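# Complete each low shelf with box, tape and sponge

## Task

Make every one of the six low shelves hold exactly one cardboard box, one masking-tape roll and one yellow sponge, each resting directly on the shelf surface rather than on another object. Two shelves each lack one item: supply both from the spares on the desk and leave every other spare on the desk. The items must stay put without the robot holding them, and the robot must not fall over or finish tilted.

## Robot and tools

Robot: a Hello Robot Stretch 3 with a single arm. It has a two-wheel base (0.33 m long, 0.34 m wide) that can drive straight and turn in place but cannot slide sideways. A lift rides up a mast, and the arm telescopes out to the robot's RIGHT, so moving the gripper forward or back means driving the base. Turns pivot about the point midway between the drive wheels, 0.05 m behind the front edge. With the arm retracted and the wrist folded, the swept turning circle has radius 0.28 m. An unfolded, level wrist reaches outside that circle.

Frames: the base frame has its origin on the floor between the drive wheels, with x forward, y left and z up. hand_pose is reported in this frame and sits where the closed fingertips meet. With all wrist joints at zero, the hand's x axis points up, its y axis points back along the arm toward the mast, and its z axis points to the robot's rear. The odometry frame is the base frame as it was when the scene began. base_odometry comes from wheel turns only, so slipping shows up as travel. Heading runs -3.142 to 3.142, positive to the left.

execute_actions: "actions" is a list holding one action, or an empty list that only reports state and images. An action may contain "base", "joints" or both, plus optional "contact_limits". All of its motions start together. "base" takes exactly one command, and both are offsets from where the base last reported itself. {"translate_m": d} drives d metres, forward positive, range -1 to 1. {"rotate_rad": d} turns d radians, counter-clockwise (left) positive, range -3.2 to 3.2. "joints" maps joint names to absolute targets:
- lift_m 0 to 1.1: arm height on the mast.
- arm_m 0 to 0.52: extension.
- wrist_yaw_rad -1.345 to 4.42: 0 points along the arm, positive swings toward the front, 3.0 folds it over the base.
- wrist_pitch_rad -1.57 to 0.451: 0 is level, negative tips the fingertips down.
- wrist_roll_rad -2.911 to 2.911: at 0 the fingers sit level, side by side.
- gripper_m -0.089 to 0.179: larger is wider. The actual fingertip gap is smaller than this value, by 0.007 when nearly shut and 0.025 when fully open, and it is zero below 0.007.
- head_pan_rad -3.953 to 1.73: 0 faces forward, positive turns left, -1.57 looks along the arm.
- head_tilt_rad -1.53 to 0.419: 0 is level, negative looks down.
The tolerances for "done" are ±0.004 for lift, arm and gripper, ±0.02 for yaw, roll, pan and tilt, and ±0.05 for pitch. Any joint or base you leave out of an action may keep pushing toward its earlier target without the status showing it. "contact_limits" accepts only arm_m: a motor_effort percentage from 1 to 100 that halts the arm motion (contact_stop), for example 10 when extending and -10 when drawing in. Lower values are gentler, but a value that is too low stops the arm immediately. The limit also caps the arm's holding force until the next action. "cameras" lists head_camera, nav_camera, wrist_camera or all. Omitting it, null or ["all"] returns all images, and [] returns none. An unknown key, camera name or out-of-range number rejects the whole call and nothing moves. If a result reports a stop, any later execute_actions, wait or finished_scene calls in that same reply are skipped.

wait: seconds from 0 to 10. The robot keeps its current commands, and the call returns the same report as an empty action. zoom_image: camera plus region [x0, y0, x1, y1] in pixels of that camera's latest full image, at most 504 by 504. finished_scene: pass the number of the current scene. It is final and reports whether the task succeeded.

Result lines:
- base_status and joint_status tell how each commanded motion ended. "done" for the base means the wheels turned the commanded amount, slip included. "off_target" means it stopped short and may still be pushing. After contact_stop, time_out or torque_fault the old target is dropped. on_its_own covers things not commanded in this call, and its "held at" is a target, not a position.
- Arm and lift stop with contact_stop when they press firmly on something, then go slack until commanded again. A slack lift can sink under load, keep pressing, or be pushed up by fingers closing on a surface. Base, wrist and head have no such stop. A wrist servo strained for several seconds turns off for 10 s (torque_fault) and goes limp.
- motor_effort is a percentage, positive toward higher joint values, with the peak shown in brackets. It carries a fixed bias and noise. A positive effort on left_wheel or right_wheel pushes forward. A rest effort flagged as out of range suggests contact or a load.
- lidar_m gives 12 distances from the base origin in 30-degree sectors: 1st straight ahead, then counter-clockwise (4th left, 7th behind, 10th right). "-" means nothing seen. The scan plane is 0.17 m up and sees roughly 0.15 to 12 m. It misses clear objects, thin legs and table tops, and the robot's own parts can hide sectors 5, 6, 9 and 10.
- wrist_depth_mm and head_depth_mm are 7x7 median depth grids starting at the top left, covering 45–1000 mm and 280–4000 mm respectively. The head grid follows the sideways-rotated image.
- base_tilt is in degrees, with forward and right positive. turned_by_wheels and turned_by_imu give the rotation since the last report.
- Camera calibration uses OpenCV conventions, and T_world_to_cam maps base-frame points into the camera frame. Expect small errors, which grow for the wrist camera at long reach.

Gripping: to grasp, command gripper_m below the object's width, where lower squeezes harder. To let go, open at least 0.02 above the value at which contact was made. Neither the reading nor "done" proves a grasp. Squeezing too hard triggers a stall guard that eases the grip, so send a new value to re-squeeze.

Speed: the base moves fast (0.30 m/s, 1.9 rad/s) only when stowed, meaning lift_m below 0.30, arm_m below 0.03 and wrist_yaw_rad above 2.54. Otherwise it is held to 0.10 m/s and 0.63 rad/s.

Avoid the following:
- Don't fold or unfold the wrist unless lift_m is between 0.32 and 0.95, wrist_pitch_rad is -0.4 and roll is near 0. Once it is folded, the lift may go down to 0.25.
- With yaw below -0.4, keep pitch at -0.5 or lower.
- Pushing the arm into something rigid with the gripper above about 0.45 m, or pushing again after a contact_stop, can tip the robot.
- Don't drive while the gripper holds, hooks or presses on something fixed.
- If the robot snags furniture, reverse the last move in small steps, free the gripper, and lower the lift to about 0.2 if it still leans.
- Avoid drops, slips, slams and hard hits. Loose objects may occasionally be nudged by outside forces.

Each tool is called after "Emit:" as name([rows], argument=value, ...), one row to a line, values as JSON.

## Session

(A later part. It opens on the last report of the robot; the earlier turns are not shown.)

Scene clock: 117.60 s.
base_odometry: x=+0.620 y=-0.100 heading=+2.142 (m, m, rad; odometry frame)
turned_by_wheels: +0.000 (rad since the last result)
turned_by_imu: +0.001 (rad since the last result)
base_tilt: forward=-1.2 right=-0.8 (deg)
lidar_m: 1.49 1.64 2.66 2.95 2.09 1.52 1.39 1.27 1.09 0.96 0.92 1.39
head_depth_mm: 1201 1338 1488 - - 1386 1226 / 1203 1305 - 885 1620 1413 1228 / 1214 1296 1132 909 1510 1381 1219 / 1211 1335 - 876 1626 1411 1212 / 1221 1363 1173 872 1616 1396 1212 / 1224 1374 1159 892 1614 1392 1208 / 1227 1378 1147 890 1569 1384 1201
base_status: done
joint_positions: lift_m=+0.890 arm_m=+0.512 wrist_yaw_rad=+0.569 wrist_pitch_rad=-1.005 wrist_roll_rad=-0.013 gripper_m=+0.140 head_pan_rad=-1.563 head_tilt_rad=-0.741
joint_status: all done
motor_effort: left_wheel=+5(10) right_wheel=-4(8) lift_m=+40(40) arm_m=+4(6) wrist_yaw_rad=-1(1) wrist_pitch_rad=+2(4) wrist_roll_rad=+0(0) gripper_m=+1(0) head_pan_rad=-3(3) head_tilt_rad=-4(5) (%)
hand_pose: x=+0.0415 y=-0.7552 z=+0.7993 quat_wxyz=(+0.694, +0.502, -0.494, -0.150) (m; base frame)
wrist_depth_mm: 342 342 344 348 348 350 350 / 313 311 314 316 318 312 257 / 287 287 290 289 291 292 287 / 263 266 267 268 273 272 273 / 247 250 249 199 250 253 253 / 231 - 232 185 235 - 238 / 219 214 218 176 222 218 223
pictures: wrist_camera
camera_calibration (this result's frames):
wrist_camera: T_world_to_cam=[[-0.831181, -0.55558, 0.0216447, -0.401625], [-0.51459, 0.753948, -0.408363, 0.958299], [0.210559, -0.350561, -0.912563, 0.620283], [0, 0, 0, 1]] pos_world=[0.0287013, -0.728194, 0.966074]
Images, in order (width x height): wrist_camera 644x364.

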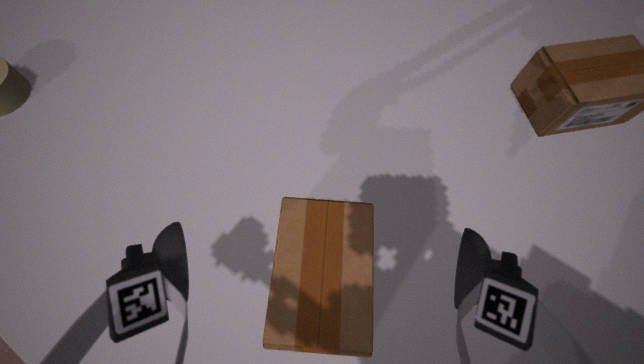

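Emit:
execute_actions([
  {"joints":{"lift_m":0.832}},
], cameras=[])

Emit:
execute_actions([
  {"joints":{"gripper_m":0.035}},
], cameras=["wrist_camera"])

Emit:
execute_actions([
  {"joints":{"lift_m":0.87}},
], cameras=["wrist_camera"])

Scene clock: 121.47 s.
base_odometry: x=+0.620 y=-0.100 heading=+2.142 (m, m, rad; odometry frame)
turned_by_wheels: +0.000 (rad since the last result)
turned_by_imu: +0.001 (rad since the last result)
base_tilt: forward=-1.2 right=-0.7 (deg)
lidar_m: 1.49 1.63 2.66 2.96 2.09 1.52 1.39 1.26 1.09 0.96 0.92 1.39
head_depth_mm: 1202 1343 1491 954 - - - / 1210 1347 1284 - 1642 1419 1223 / 1211 1324 1092 911 1502 1385 1221 / 1213 1350 - 872 1620 1407 1215 / 1213 1361 1168 868 1617 1401 1208 / 1219 1375 1158 895 1617 1392 1202 / 1231 1379 1150 890 1569 1386 1204
base_status: not commanded
joint_positions: lift_m=+0.832 arm_m=+0.512 wrist_yaw_rad=+0.569 wrist_pitch_rad=-1.006 wrist_roll_rad=-0.013 gripper_m=+0.140 head_pan_rad=-1.563 head_tilt_rad=-0.741
joint_status: all done
motor_effort: left_wheel=+5(4) right_wheel=-4(5) lift_m=+29(36) arm_m=+4(4) wrist_yaw_rad=+0(0) wrist_pitch_rad=+2(2) wrist_roll_rad=+1(0) gripper_m=+0(0) head_pan_rad=-3(3) head_tilt_rad=-4(5) (%)
hand_pose: x=+0.0414 y=-0.7550 z=+0.7416 quat_wxyz=(+0.694, +0.502, -0.494, -0.150) (m; base frame)
wrist_depth_mm: 260 262 263 265 266 266 219 / 238 237 240 241 243 244 236 / 218 220 219 221 223 224 226 / 202 202 204 150 203 207 208 / 188 190 188 139 189 193 195 / 176 - 174 130 175 - 180 / 166 163 162 122 165 166 169
pictures: none
No camera images: the call's "cameras" was empty. Leave "cameras" out to get every camera's image.

Scene clock: 123.00 s.
base_odometry: x=+0.620 y=-0.100 heading=+2.142 (m, m, rad; odometry frame)
turned_by_wheels: +0.000 (rad since the last result)
turned_by_imu: +0.000 (rad since the last result)
base_tilt: forward=-1.2 right=-0.8 (deg)
lidar_m: 1.49 1.63 2.66 2.96 2.10 1.52 1.39 1.26 1.09 0.96 0.92 1.39
head_depth_mm: 1200 1345 1490 956 - - - / 1208 1344 1284 - 1644 1413 1223 / 1216 1330 1093 909 1505 1379 1217 / 1212 1357 - 877 1633 1406 1216 / 1222 1362 1169 867 1618 1400 1211 / 1225 1371 1162 894 1609 1400 1206 / 1232 1377 1149 890 1566 1393 1204
base_status: not commanded
joint_positions: lift_m=+0.832 arm_m=+0.512 wrist_yaw_rad=+0.569 wrist_pitch_rad=-1.003 wrist_roll_rad=-0.013 gripper_m=+0.036 head_pan_rad=-1.563 head_tilt_rad=-0.741
joint_status: all done
motor_effort: left_wheel=+3(4) right_wheel=-4(3) lift_m=+29(29) arm_m=+4(4) wrist_yaw_rad=+0(0) wrist_pitch_rad=+1(2) wrist_roll_rad=+0(1) gripper_m=-17(100) head_pan_rad=-3(3) head_tilt_rad=-5(4) (%)
hand_pose: x=+0.0418 y=-0.7556 z=+0.7419 quat_wxyz=(+0.694, +0.501, -0.495, -0.149) (m; base frame)
wrist_depth_mm: 264 263 267 266 268 270 220 / 238 240 241 242 244 246 235 / 221 220 222 224 224 225 227 / 204 204 205 150 205 208 208 / 189 189 191 140 191 193 193 / 176 177 132 130 131 180 181 / 166 165 163 123 166 169 169
pictures: wrist_camera
camera_calibration (this result's frames):
wrist_camera: T_world_to_cam=[[-0.831212, -0.555533, 0.0216899, -0.400391], [-0.514052, 0.753116, -0.41057, 0.93637], [0.21175, -0.35242, -0.911571, 0.565527], [0, 0, 0, 1]] pos_world=[0.0287825, -0.728322, 0.908649]
Images, in order (width x height): wrist_camera 644x364.

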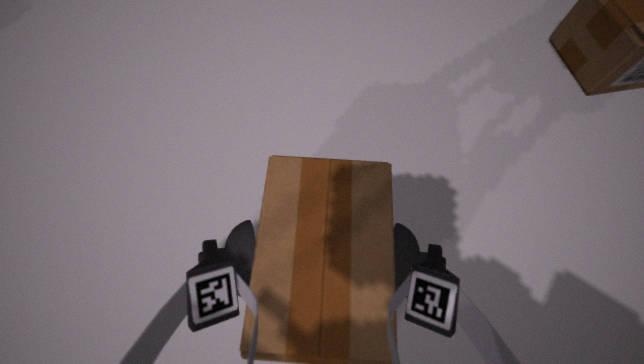

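Scene clock: 124.17 s.
base_odometry: x=+0.620 y=-0.100 heading=+2.142 (m, m, rad; odometry frame)
turned_by_wheels: +0.000 (rad since the last result)
turned_by_imu: +0.000 (rad since the last result)
base_tilt: forward=-1.2 right=-0.7 (deg)
lidar_m: 1.49 1.63 2.66 2.95 2.10 1.52 1.39 1.26 1.09 0.96 0.92 1.39
head_depth_mm: 1199 1338 1488 - - 1389 1207 / 1207 1321 - 883 1599 1417 1226 / 1213 1305 1107 908 1502 1372 1218 / 1210 1337 - 873 1627 1405 1213 / 1219 1367 1172 869 1616 1401 1206 / 1225 1369 1159 892 1612 1391 1204 / 1229 1375 1152 888 1561 1387 1201
base_status: not commanded
joint_positions: lift_m=+0.870 arm_m=+0.512 wrist_yaw_rad=+0.569 wrist_pitch_rad=-1.011 wrist_roll_rad=-0.013 gripper_m=+0.036 head_pan_rad=-1.563 head_tilt_rad=-0.741
joint_status: all done
motor_effort: left_wheel=+4(4) right_wheel=-4(4) lift_m=+41(36) arm_m=+4(4) wrist_yaw_rad=+0(1) wrist_pitch_rad=+5(4) wrist_roll_rad=+0(0) gripper_m=-17(17) head_pan_rad=-4(3) head_tilt_rad=-4(5) (%)
hand_pose: x=+0.0408 y=-0.7540 z=+0.7786 quat_wxyz=(+0.693, +0.503, -0.493, -0.152) (m; base frame)
wrist_depth_mm: 310 313 315 316 319 317 249 / 285 285 286 288 292 287 240 / 262 262 266 264 266 268 267 / 242 241 245 150 242 248 249 / 225 226 227 140 229 231 231 / 211 212 132 131 132 216 217 / 198 198 195 122 197 203 204
pictures: wrist_camera
camera_calibration (this result's frames):
wrist_camera: T_world_to_cam=[[-0.831106, -0.555697, 0.0215281, -0.40115], [-0.51588, 0.755941, -0.403016, 0.946007], [0.207681, -0.346055, -0.91494, 0.607294], [0, 0, 0, 1]] pos_world=[0.0285043, -0.727886, 0.945529]
Images, in order (width x height): wrist_camera 644x364.

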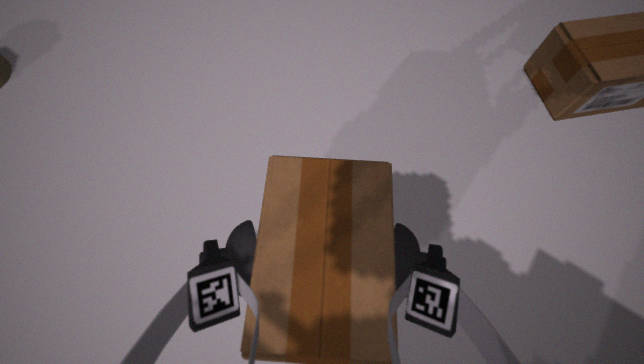

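Emit:
execute_actions([
  {"base":{"rotate_rad":1.068},"joints":{"arm_m":0.2,"gripper_m":0.026,"lift_m":0.89}},
], cameras=["wrist_camera"])

Emit:
execute_actions([
  {"base":{"translate_m":1.0},"joints":{"arm_m":0.1,"head_pan_rad":-0.6,"head_tilt_rad":-0.6}},
], cameras=[])

Emit:
execute_actions([
  {"base":{"translate_m":1.0},"joints":{"lift_m":0.82}},
])

Scene clock: 131.00 s.
base_odometry: x=+0.620 y=-0.100 heading=-3.074 (m, m, rad; odometry frame)
turned_by_wheels: +1.068 (rad since the last result)
turned_by_imu: +1.074 (rad since the last result)
base_tilt: forward=-1.3 right=-0.8 (deg)
lidar_m: 2.67 2.95 2.09 1.52 1.85 1.24 1.08 0.96 0.92 1.39 1.49 1.63
head_depth_mm: 1765 1807 1255 - - 1424 1225 / 1982 2114 1309 - 1652 1415 1220 / 1987 2210 1300 - 1633 1414 1220 / 1879 2125 2362 - 1547 1409 1211 / 1780 2001 2263 2123 609 1395 1209 / 1711 1894 2143 2050 1653 1388 1206 / 1644 1816 2039 2029 1649 1390 1201
base_status: done
joint_positions: lift_m=+0.890 arm_m=+0.200 wrist_yaw_rad=+0.571 wrist_pitch_rad=-1.012 wrist_roll_rad=-0.013 gripper_m=+0.027 head_pan_rad=-1.563 head_tilt_rad=-0.741
joint_status: all done
motor_effort: left_wheel=-4(11) right_wheel=+4(13) lift_m=+41(40) arm_m=-4(3) wrist_yaw_rad=-1(1) wrist_pitch_rad=+5(5) wrist_roll_rad=+1(0) gripper_m=-21(69) head_pan_rad=-4(2) head_tilt_rad=-4(5) (%)
hand_pose: x=+0.0408 y=-0.4426 z=+0.7985 quat_wxyz=(+0.693, +0.504, -0.492, -0.152) (m; base frame)
wrist_depth_mm: - - - - - - - / - - - - - - - / - - - - - - - / - - - 151 - - - / 969 - 986 139 - - 998 / 921 937 132 130 131 936 951 / 849 846 842 122 859 898 892
pictures: wrist_camera
camera_calibration (this result's frames):
wrist_camera: T_world_to_cam=[[-0.830395, -0.556759, 0.0215103, -0.229025], [-0.517069, 0.755666, -0.402006, 0.717725], [0.207566, -0.344947, -0.915384, 0.734105], [0, 0, 0, 1]] pos_world=[0.0285562, -0.416646, 0.965444]
Images, in order (width x height): wrist_camera 644x364.

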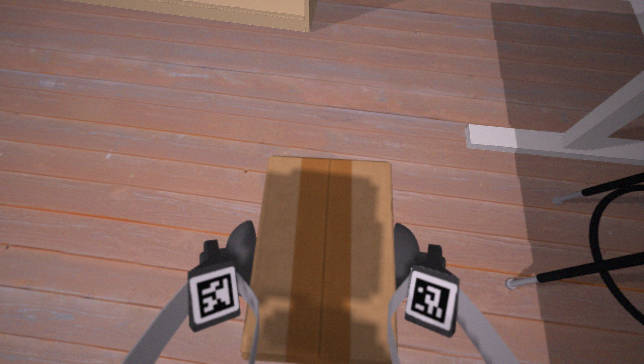

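Scene clock: 142.17 s.
base_odometry: x=-0.378 y=-0.168 heading=-3.074 (m, m, rad; odometry frame)
turned_by_wheels: +0.000 (rad since the last result)
turned_by_imu: +0.004 (rad since the last result)
base_tilt: forward=-1.2 right=-0.8 (deg)
lidar_m: 1.68 2.06 2.16 1.99 2.31 2.06 1.94 1.81 1.90 1.09 1.12 1.29
head_depth_mm: 1242 1336 1453 1350 1423 1477 1316 / 1295 1401 1520 1403 1522 1509 1311 / 1355 1475 1610 1781 1806 1540 1308 / 1422 1554 1689 1797 1851 1550 1300 / 1497 1651 1766 1580 1764 1541 1298 / 1580 1739 1831 1810 1833 1537 1292 / 1674 1848 1850 1881 1877 1525 1290
base_status: done
joint_positions: lift_m=+0.890 arm_m=+0.100 wrist_yaw_rad=+0.571 wrist_pitch_rad=-1.012 wrist_roll_rad=-0.013 gripper_m=+0.027 head_pan_rad=-0.607 head_tilt_rad=-0.606
joint_status: all done
motor_effort: left_wheel=-4(5) right_wheel=+6(11) lift_m=+41(41) arm_m=-4(4) wrist_yaw_rad=-1(1) wrist_pitch_rad=+6(5) wrist_roll_rad=+1(1) gripper_m=-21(21) head_pan_rad=+3(37) head_tilt_rad=+1(17) (%)
hand_pose: x=+0.0408 y=-0.3426 z=+0.7985 quat_wxyz=(+0.693, +0.504, -0.492, -0.152) (m; base frame)
wrist_depth_mm: - - - - 918 909 896 / - - - - - - - / - - - - - - - / - - - 149 - - - / 980 - 997 140 990 - - / 915 912 132 130 131 948 938 / 870 883 855 123 881 866 884
pictures: none
No camera images: the call's "cameras" was empty. Leave "cameras" out to get every camera's image.

Scene clock: 153.53 s.
base_odometry: x=-1.375 y=-0.235 heading=-3.074 (m, m, rad; odometry frame)
turned_by_wheels: +0.000 (rad since the last result)
turned_by_imu: +0.005 (rad since the last result)
base_tilt: forward=-1.2 right=-0.8 (deg)
lidar_m: 1.17 1.57 1.29 2.08 2.41 2.61 2.92 2.70 0.84 0.65 0.84 0.74
head_depth_mm: 844 909 988 1078 1024 873 989 / 882 956 1043 1142 1020 901 1031 / 925 1003 1099 1195 1014 1078 1170 / 970 1059 1163 1255 1008 1130 1219 / 1019 1120 1233 1301 1040 1116 1242 / 1074 1191 1328 1304 1103 1331 1289 / 1144 1264 1424 1299 1291 1399 1288
base_status: done
joint_positions: lift_m=+0.820 arm_m=+0.100 wrist_yaw_rad=+0.571 wrist_pitch_rad=-1.012 wrist_roll_rad=-0.013 gripper_m=+0.027 head_pan_rad=-0.607 head_tilt_rad=-0.606
joint_status: all done
motor_effort: left_wheel=-4(5) right_wheel=+6(11) lift_m=+30(34) arm_m=-4(4) wrist_yaw_rad=-1(0) wrist_pitch_rad=+4(6) wrist_roll_rad=+0(0) gripper_m=-21(21) head_pan_rad=+3(3) head_tilt_rad=+3(2) (%)
hand_pose: x=+0.0408 y=-0.3426 z=+0.7288 quat_wxyz=(+0.693, +0.504, -0.492, -0.152) (m; base frame)
wrist_depth_mm: 530 668 420 411 422 789 587 / 615 701 712 724 918 882 569 / 966 704 671 668 - 874 560 / 956 954 932 150 988 841 627 / 911 918 935 140 934 914 864 / 839 854 132 130 132 878 864 / 792 810 789 123 789 826 817
pictures: head_camera (sideways: a quarter turn clockwise sets it upright), nav_camera (sideways: a quarter turn counterclockwise sets it upright), wrist_camera
camera_calibration (this result's frames):
head_camera: T_world_to_cam=[[-0.457225, 0.274989, -0.84577, 1.11881], [0.563093, 0.82561, -0.0359747, 0.0524017], [0.688384, -0.492695, -0.532334, 0.643106], [0, 0, 0, 1]] pos_world=[0.0393382, -0.0340691, 1.29049]
nav_camera: T_world_to_cam=[[0.437846, -0.345246, 0.830118, -1.03717], [-0.598477, -0.80095, -0.0174479, 0.0791704], [0.670907, -0.489168, -0.557314, 0.67836], [0, 0, 0, 1]] pos_world=[0.0463869, 0.0371636, 1.24042]
wrist_camera: T_world_to_cam=[[-0.830395, -0.55676, 0.0215095, -0.17185], [-0.517078, 0.75568, -0.401968, 0.614125], [0.207545, -0.344914, -0.915401, 0.704866], [0, 0, 0, 1]] pos_world=[0.0285548, -0.316643, 0.89579]
Images, in order (width x height): head_camera 896x504, nav_camera 672x504, wrist_camera 644x364.

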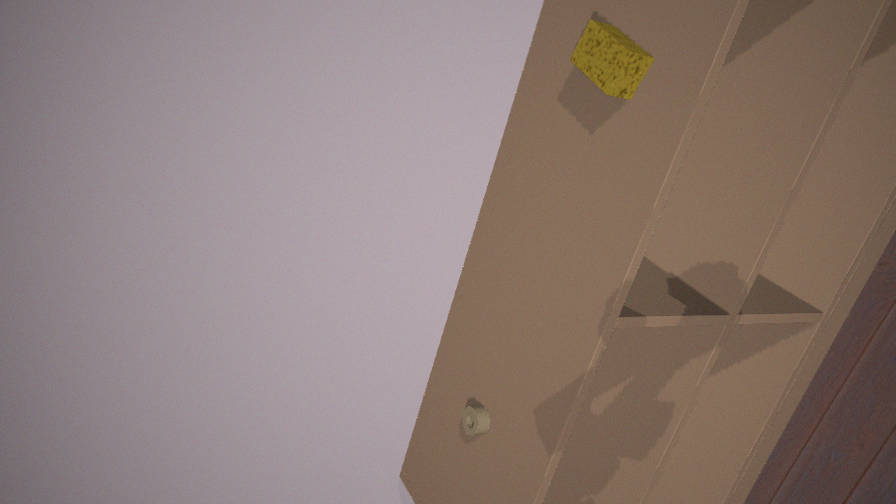

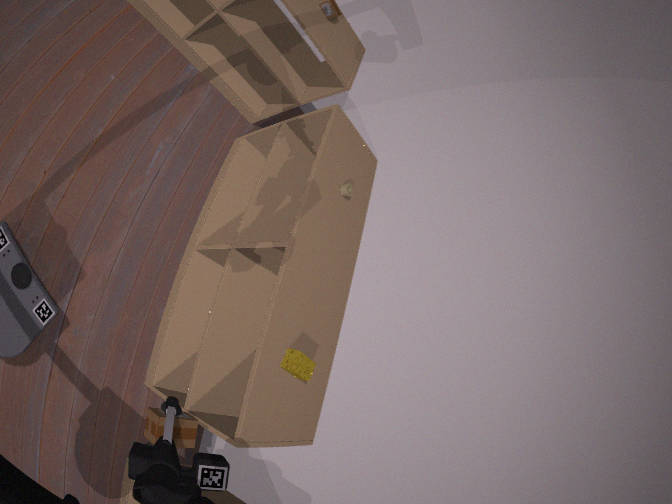

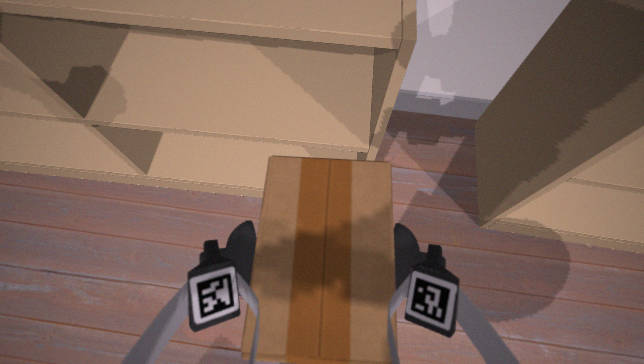

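Emit:
execute_actions([
  {"base":{"translate_m":0.38},"joints":{"arm_m":0.2,"head_pan_rad":-1.57,"head_tilt_rad":-0.9}},
], cameras=[])

Emit:
execute_actions([
  {"base":{"rotate_rad":0.43},"joints":{"arm_m":0.335,"lift_m":0.79}},
])

Scene clock: 160.57 s.
base_odometry: x=-1.754 y=-0.261 heading=-3.074 (m, m, rad; odometry frame)
turned_by_wheels: +0.000 (rad since the last result)
turned_by_imu: +0.002 (rad since the last result)
base_tilt: forward=-1.3 right=-0.7 (deg)
lidar_m: 0.79 0.83 1.10 1.54 2.58 2.67 3.14 1.55 0.69 0.77 0.45 0.89
head_depth_mm: 977 1154 1316 - - - - / 928 1085 1252 - 1236 1310 1156 / 881 1019 1137 - 1138 1285 1157 / 837 964 1071 - 1063 1254 1154 / 801 913 1037 886 1021 1197 1149 / 766 867 1002 909 806 1000 1140 / 733 826 947 904 772 958 1109
base_status: done
joint_positions: lift_m=+0.820 arm_m=+0.200 wrist_yaw_rad=+0.570 wrist_pitch_rad=-1.012 wrist_roll_rad=-0.013 gripper_m=+0.027 head_pan_rad=-1.563 head_tilt_rad=-0.889
joint_status: all done
motor_effort: left_wheel=-4(5) right_wheel=+5(10) lift_m=+30(31) arm_m=+4(2) wrist_yaw_rad=-1(1) wrist_pitch_rad=+5(5) wrist_roll_rad=+1(1) gripper_m=-21(21) head_pan_rad=-3(37) head_tilt_rad=-5(24) (%)
hand_pose: x=+0.0407 y=-0.4418 z=+0.7288 quat_wxyz=(+0.693, +0.504, -0.492, -0.152) (m; base frame)
wrist_depth_mm: 397 394 396 401 402 410 408 / 360 363 366 370 321 371 374 / 336 335 335 339 295 342 344 / 307 307 311 150 310 315 317 / 555 368 293 139 292 296 296 / 859 854 132 130 131 539 381 / 812 815 790 122 805 815 813
pictures: none
No camera images: the call's "cameras" was empty. Leave "cameras" out to get every camera's image.

Scene clock: 162.80 s.
base_odometry: x=-1.754 y=-0.261 heading=-2.644 (m, m, rad; odometry frame)
turned_by_wheels: +0.430 (rad since the last result)
turned_by_imu: +0.432 (rad since the last result)
base_tilt: forward=-1.2 right=-0.8 (deg)
lidar_m: 0.83 1.10 1.54 2.51 2.58 3.29 2.12 0.69 0.70 0.45 0.87 0.79
head_depth_mm: 749 861 1013 950 - - - / 749 857 - - 934 1206 1157 / 746 854 - 915 837 1206 1154 / 743 854 - 870 832 1199 1156 / 744 853 987 867 827 1172 1151 / 741 851 993 905 825 1166 1148 / 740 847 993 899 804 1166 1144
base_status: done
joint_positions: lift_m=+0.790 arm_m=+0.335 wrist_yaw_rad=+0.570 wrist_pitch_rad=-1.013 wrist_roll_rad=-0.013 gripper_m=+0.027 head_pan_rad=-1.563 head_tilt_rad=-0.889
joint_status: all done
motor_effort: left_wheel=-4(10) right_wheel=+5(13) lift_m=+30(32) arm_m=+4(5) wrist_yaw_rad=-1(0) wrist_pitch_rad=+5(5) wrist_roll_rad=+1(1) gripper_m=-21(21) head_pan_rad=-3(3) head_tilt_rad=-6(6) (%)
hand_pose: x=+0.0406 y=-0.5767 z=+0.6987 quat_wxyz=(+0.693, +0.504, -0.492, -0.152) (m; base frame)
wrist_depth_mm: 347 354 360 368 340 287 251 / 316 325 326 326 328 325 280 / 296 298 298 298 304 302 307 / 273 277 279 149 276 283 284 / 255 258 257 139 258 262 264 / 240 240 133 130 132 246 247 / 232 225 222 123 226 231 232
pictures: head_camera (sideways: a quarter turn clockwise sets it upright), nav_camera (sideways: a quarter turn counterclockwise sets it upright), wrist_camera
camera_calibration (this result's frames):
head_camera: T_world_to_cam=[[-0.0406984, 0.747161, -0.663396, 0.878562], [0.999148, 0.0258669, -0.0321633, 0.0447671], [-0.00687118, -0.66414, -0.747577, 0.927333], [0, 0, 0, 1]] pos_world=[-0.00260103, -0.0417066, 1.27753]
nav_camera: T_world_to_cam=[[-0.027914, -0.766516, 0.641618, -0.788652], [-0.999511, 0.0304677, -0.0070858, 0.0681218], [-0.0141173, -0.641502, -0.766992, 0.95527], [0, 0, 0, 1]] pos_world=[0.0595598, 0.00621722, 1.23918]
wrist_camera: T_world_to_cam=[[-0.830634, -0.556404, 0.0215001, -0.301377], [-0.516863, 0.756091, -0.401472, 0.778725], [0.207124, -0.344588, -0.915619, 0.59701], [0, 0, 0, 1]] pos_world=[0.0285049, -0.550751, 0.86575]
Images, in order (width x height): head_camera 896x504, nav_camera 672x504, wrist_camera 644x364.

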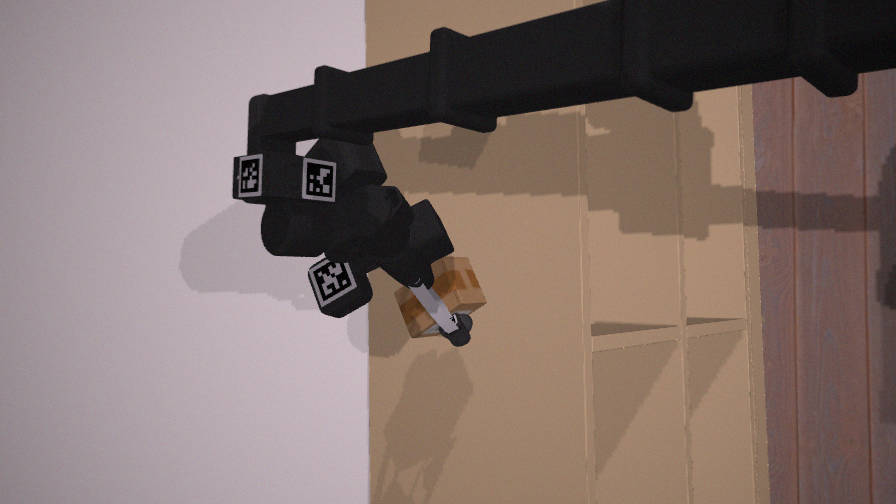

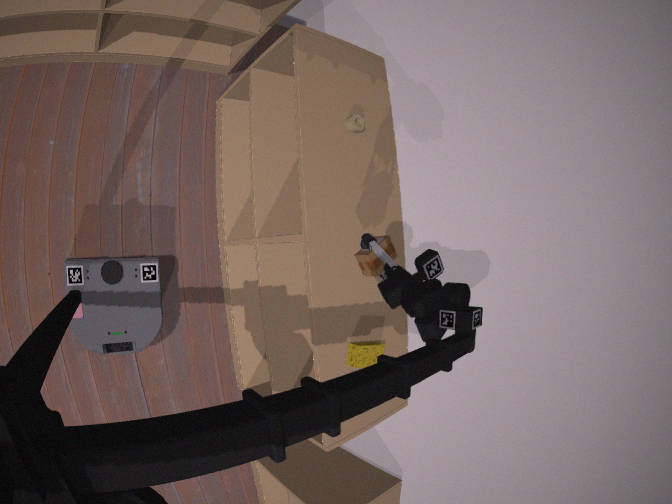

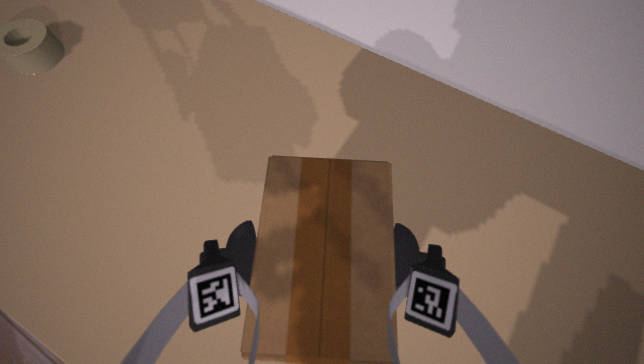

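Emit:
execute_actions([
  {"joints":{"lift_m":0.726}},
], cameras=[])

Scene clock: 164.83 s.
base_odometry: x=-1.754 y=-0.261 heading=-2.644 (m, m, rad; odometry frame)
turned_by_wheels: +0.000 (rad since the last result)
turned_by_imu: +0.001 (rad since the last result)
base_tilt: forward=-1.2 right=-0.8 (deg)
lidar_m: 0.83 1.10 1.54 2.52 2.59 3.30 2.12 0.69 0.70 0.45 0.87 0.79
head_depth_mm: 749 862 1010 926 841 1016 - / 750 858 984 - - 1205 1161 / 747 857 957 876 837 1206 1152 / 745 852 976 851 831 1198 1152 / 742 850 997 906 826 1169 1149 / 741 847 997 903 826 1166 1146 / 740 847 994 900 805 1164 1144
base_status: not commanded
joint_positions: lift_m=+0.726 arm_m=+0.335 wrist_yaw_rad=+0.570 wrist_pitch_rad=-1.013 wrist_roll_rad=-0.013 gripper_m=+0.027 head_pan_rad=-1.563 head_tilt_rad=-0.889
joint_status: all done
motor_effort: left_wheel=-3(4) right_wheel=+5(6) lift_m=+31(30) arm_m=+4(4) wrist_yaw_rad=-1(0) wrist_pitch_rad=+5(5) wrist_roll_rad=+0(1) gripper_m=-21(21) head_pan_rad=-4(4) head_tilt_rad=-5(5) (%)
hand_pose: x=+0.0406 y=-0.5767 z=+0.6347 quat_wxyz=(+0.693, +0.504, -0.492, -0.152) (m; base frame)
wrist_depth_mm: 264 262 264 269 267 283 249 / 238 240 245 245 244 248 258 / 221 223 223 225 227 228 230 / 205 207 206 150 205 209 212 / 193 192 193 140 193 197 197 / 179 180 132 130 132 184 184 / 168 168 166 123 168 172 172
pictures: none
No camera images: the call's "cameras" was empty. Leave "cameras" out to get every camera's image.

Emit:
execute_actions([
  {"joints":{"lift_m":0.721}},
], cameras=[])

Emit:
execute_actions([
  {"joints":{"gripper_m":0.12}},
], cameras=[])

Emit:
execute_actions([
  {"joints":{"lift_m":0.80,"head_pan_rad":-2.6,"head_tilt_rad":-0.5}},
])

Scene clock: 166.80 s.
base_odometry: x=-1.754 y=-0.261 heading=-2.645 (m, m, rad; odometry frame)
turned_by_wheels: +0.000 (rad since the last result)
turned_by_imu: +0.000 (rad since the last result)
base_tilt: forward=-1.2 right=-0.8 (deg)
lidar_m: 0.84 1.10 1.54 2.51 2.58 3.30 2.13 0.69 0.70 0.45 0.87 0.79
head_depth_mm: 751 862 1013 927 843 1112 - / 748 861 983 - - 1224 1161 / 748 856 956 877 835 1205 1154 / 745 854 977 850 829 1198 1152 / 743 851 999 910 828 1171 1153 / 740 850 998 906 825 1167 1150 / 740 849 996 905 803 1170 1141
base_status: not commanded
joint_positions: lift_m=+0.722 arm_m=+0.335 wrist_yaw_rad=+0.570 wrist_pitch_rad=-1.010 wrist_roll_rad=-0.012 gripper_m=+0.027 head_pan_rad=-1.563 head_tilt_rad=-0.889
joint_status: lift_m contact_stop (moved -0.004 of -0.005)
on_its_own: lift_m is slack since a contact_stop, until your next command for it
motor_effort: left_wheel=-6(6) right_wheel=+12(13) lift_m=+34(36) arm_m=+4(4) wrist_yaw_rad=-1(1) wrist_pitch_rad=+4(5) wrist_roll_rad=+0(1) gripper_m=-21(21) head_pan_rad=-4(5) head_tilt_rad=-6(6) (%)
hand_pose: x=+0.0409 y=-0.5771 z=+0.6312 quat_wxyz=(+0.693, +0.503, -0.493, -0.152) (m; base frame)
wrist_depth_mm: 260 263 265 264 268 279 250 / 238 239 240 241 244 243 249 / 219 218 221 223 223 225 225 / 202 204 203 149 203 209 208 / 188 189 190 140 190 193 195 / 177 177 132 130 131 180 181 / 165 167 163 122 167 170 170
pictures: none
No camera images: the call's "cameras" was empty. Leave "cameras" out to get every camera's image.

not run: a stop came earlier in this reply.

not run: a stop came earlier in this reply.

Emit:
execute_actions([
  {"joints":{"gripper_m":0.12,"lift_m":0.723}},
], cameras=[])

Emit:
execute_actions([
  {"joints":{"lift_m":0.80,"head_pan_rad":-2.6,"head_tilt_rad":-0.5}},
])

Scene clock: 168.90 s.
base_odometry: x=-1.754 y=-0.261 heading=-2.645 (m, m, rad; odometry frame)
turned_by_wheels: +0.000 (rad since the last result)
turned_by_imu: +0.001 (rad since the last result)
base_tilt: forward=-1.2 right=-0.8 (deg)
lidar_m: 0.83 1.10 1.54 2.52 2.59 3.29 2.13 0.69 0.71 0.45 0.87 0.79
head_depth_mm: 752 859 1011 925 843 1017 - / 748 858 986 - - 1230 1159 / 746 858 955 873 835 1207 1159 / 744 856 979 850 831 1198 1152 / 743 852 997 910 825 1174 1149 / 742 850 995 905 825 1167 1147 / 739 848 995 900 804 1168 1144
base_status: not commanded
joint_positions: lift_m=+0.723 arm_m=+0.335 wrist_yaw_rad=+0.570 wrist_pitch_rad=-1.009 wrist_roll_rad=-0.012 gripper_m=+0.120 head_pan_rad=-1.563 head_tilt_rad=-0.889
joint_status: all done
motor_effort: left_wheel=-4(6) right_wheel=+5(12) lift_m=+37(37) arm_m=+4(4) wrist_yaw_rad=+0(1) wrist_pitch_rad=+3(5) wrist_roll_rad=+0(0) gripper_m=+0(98) head_pan_rad=-3(4) head_tilt_rad=-5(6) (%)
hand_pose: x=+0.0411 y=-0.5774 z=+0.6320 quat_wxyz=(+0.693, +0.503, -0.493, -0.151) (m; base frame)
wrist_depth_mm: 259 261 264 266 267 280 251 / 238 238 240 240 243 245 252 / 218 220 220 222 223 226 226 / 203 204 203 150 205 207 208 / 189 189 190 140 191 192 194 / 176 179 172 131 175 181 181 / 166 165 163 123 166 167 170
pictures: none
No camera images: the call's "cameras" was empty. Leave "cameras" out to get every camera's image.

Scene clock: 170.43 s.
base_odometry: x=-1.754 y=-0.261 heading=-2.645 (m, m, rad; odometry frame)
turned_by_wheels: +0.000 (rad since the last result)
turned_by_imu: +0.000 (rad since the last result)
base_tilt: forward=-1.2 right=-0.7 (deg)
lidar_m: 0.84 1.10 1.54 2.51 2.58 3.29 2.12 0.69 0.70 0.45 0.87 0.79
head_depth_mm: 3008 3260 3478 2960 2210 1713 1406 / 2218 2550 2843 1968 2070 1708 1402 / 1823 2025 2204 1682 1737 1653 1394 / 1513 1639 1798 1511 1248 1374 1392 / 1299 1388 1503 1518 1289 1427 1378 / 1135 1206 1290 1369 1397 1460 986 / 1007 1063 1127 1199 1287 879 958
base_status: not commanded
joint_positions: lift_m=+0.800 arm_m=+0.335 wrist_yaw_rad=+0.570 wrist_pitch_rad=-1.009 wrist_roll_rad=-0.012 gripper_m=+0.120 head_pan_rad=-2.593 head_tilt_rad=-0.508
joint_status: all done
motor_effort: left_wheel=-4(4) right_wheel=+5(5) lift_m=+40(44) arm_m=+4(4) wrist_yaw_rad=-1(1) wrist_pitch_rad=+4(4) wrist_roll_rad=+0(0) gripper_m=+1(0) head_pan_rad=-3(38) head_tilt_rad=+3(28) (%)
hand_pose: x=+0.0411 y=-0.5774 z=+0.7088 quat_wxyz=(+0.693, +0.503, -0.493, -0.151) (m; base frame)
wrist_depth_mm: 370 369 371 383 334 288 251 / 330 338 340 346 353 323 279 / 309 310 311 314 318 319 316 / 287 288 290 291 293 295 294 / 267 270 270 219 272 274 275 / 250 251 250 205 253 257 256 / 240 233 236 195 238 235 240
pictures: head_camera (sideways: a quarter turn clockwise sets it upright), nav_camera (sideways: a quarter turn counterclockwise sets it upright), wrist_camera
camera_calibration (this result's frames):
head_camera: T_world_to_cam=[[0.362943, 0.262942, -0.893943, 1.17664], [0.525545, -0.849977, -0.0366371, 0.0534978], [-0.769464, -0.45651, -0.446681, 0.540551], [0, 0, 0, 1]] pos_world=[-0.0392332, -0.0171483, 1.29526]
nav_camera: T_world_to_cam=[[-0.42064, -0.217628, 0.880739, -1.09795], [-0.493365, 0.869575, -0.0207609, 0.0828448], [-0.76135, -0.443258, -0.473147, 0.577587], [0, 0, 0, 1]] pos_world=[0.0187783, -0.0549636, 1.24201]
wrist_camera: T_world_to_cam=[[-0.83086, -0.556072, 0.0213726, -0.30132], [-0.515741, 0.755038, -0.40488, 0.785326], [0.209005, -0.347421, -0.91412, 0.603139], [0, 0, 0, 1]] pos_world=[0.0286113, -0.550964, 0.875745]
Images, in order (width x height): head_camera 896x504, nav_camera 672x504, wrist_camera 644x364.

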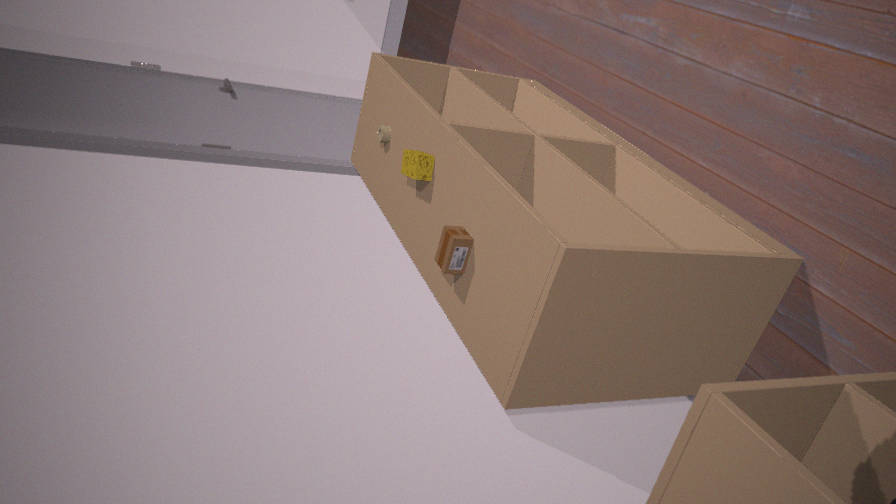

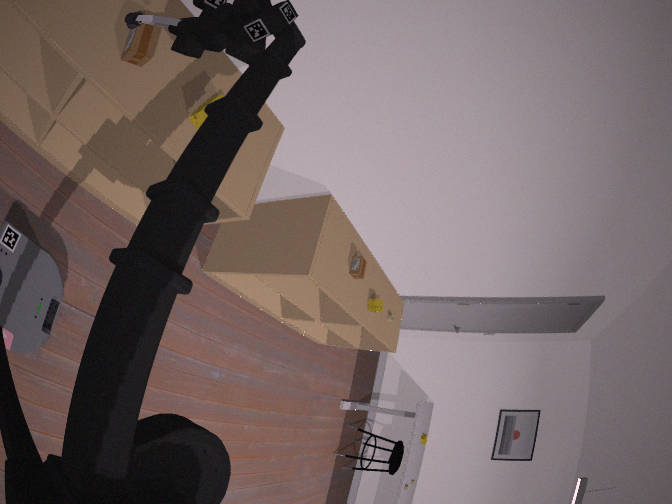

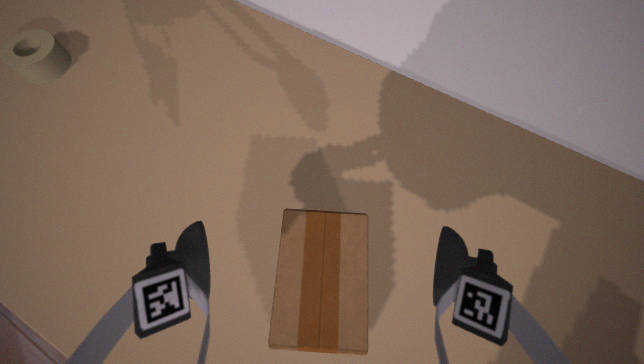

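Emit:
finished_scene(scene=1)

The scene is finished: the task was done.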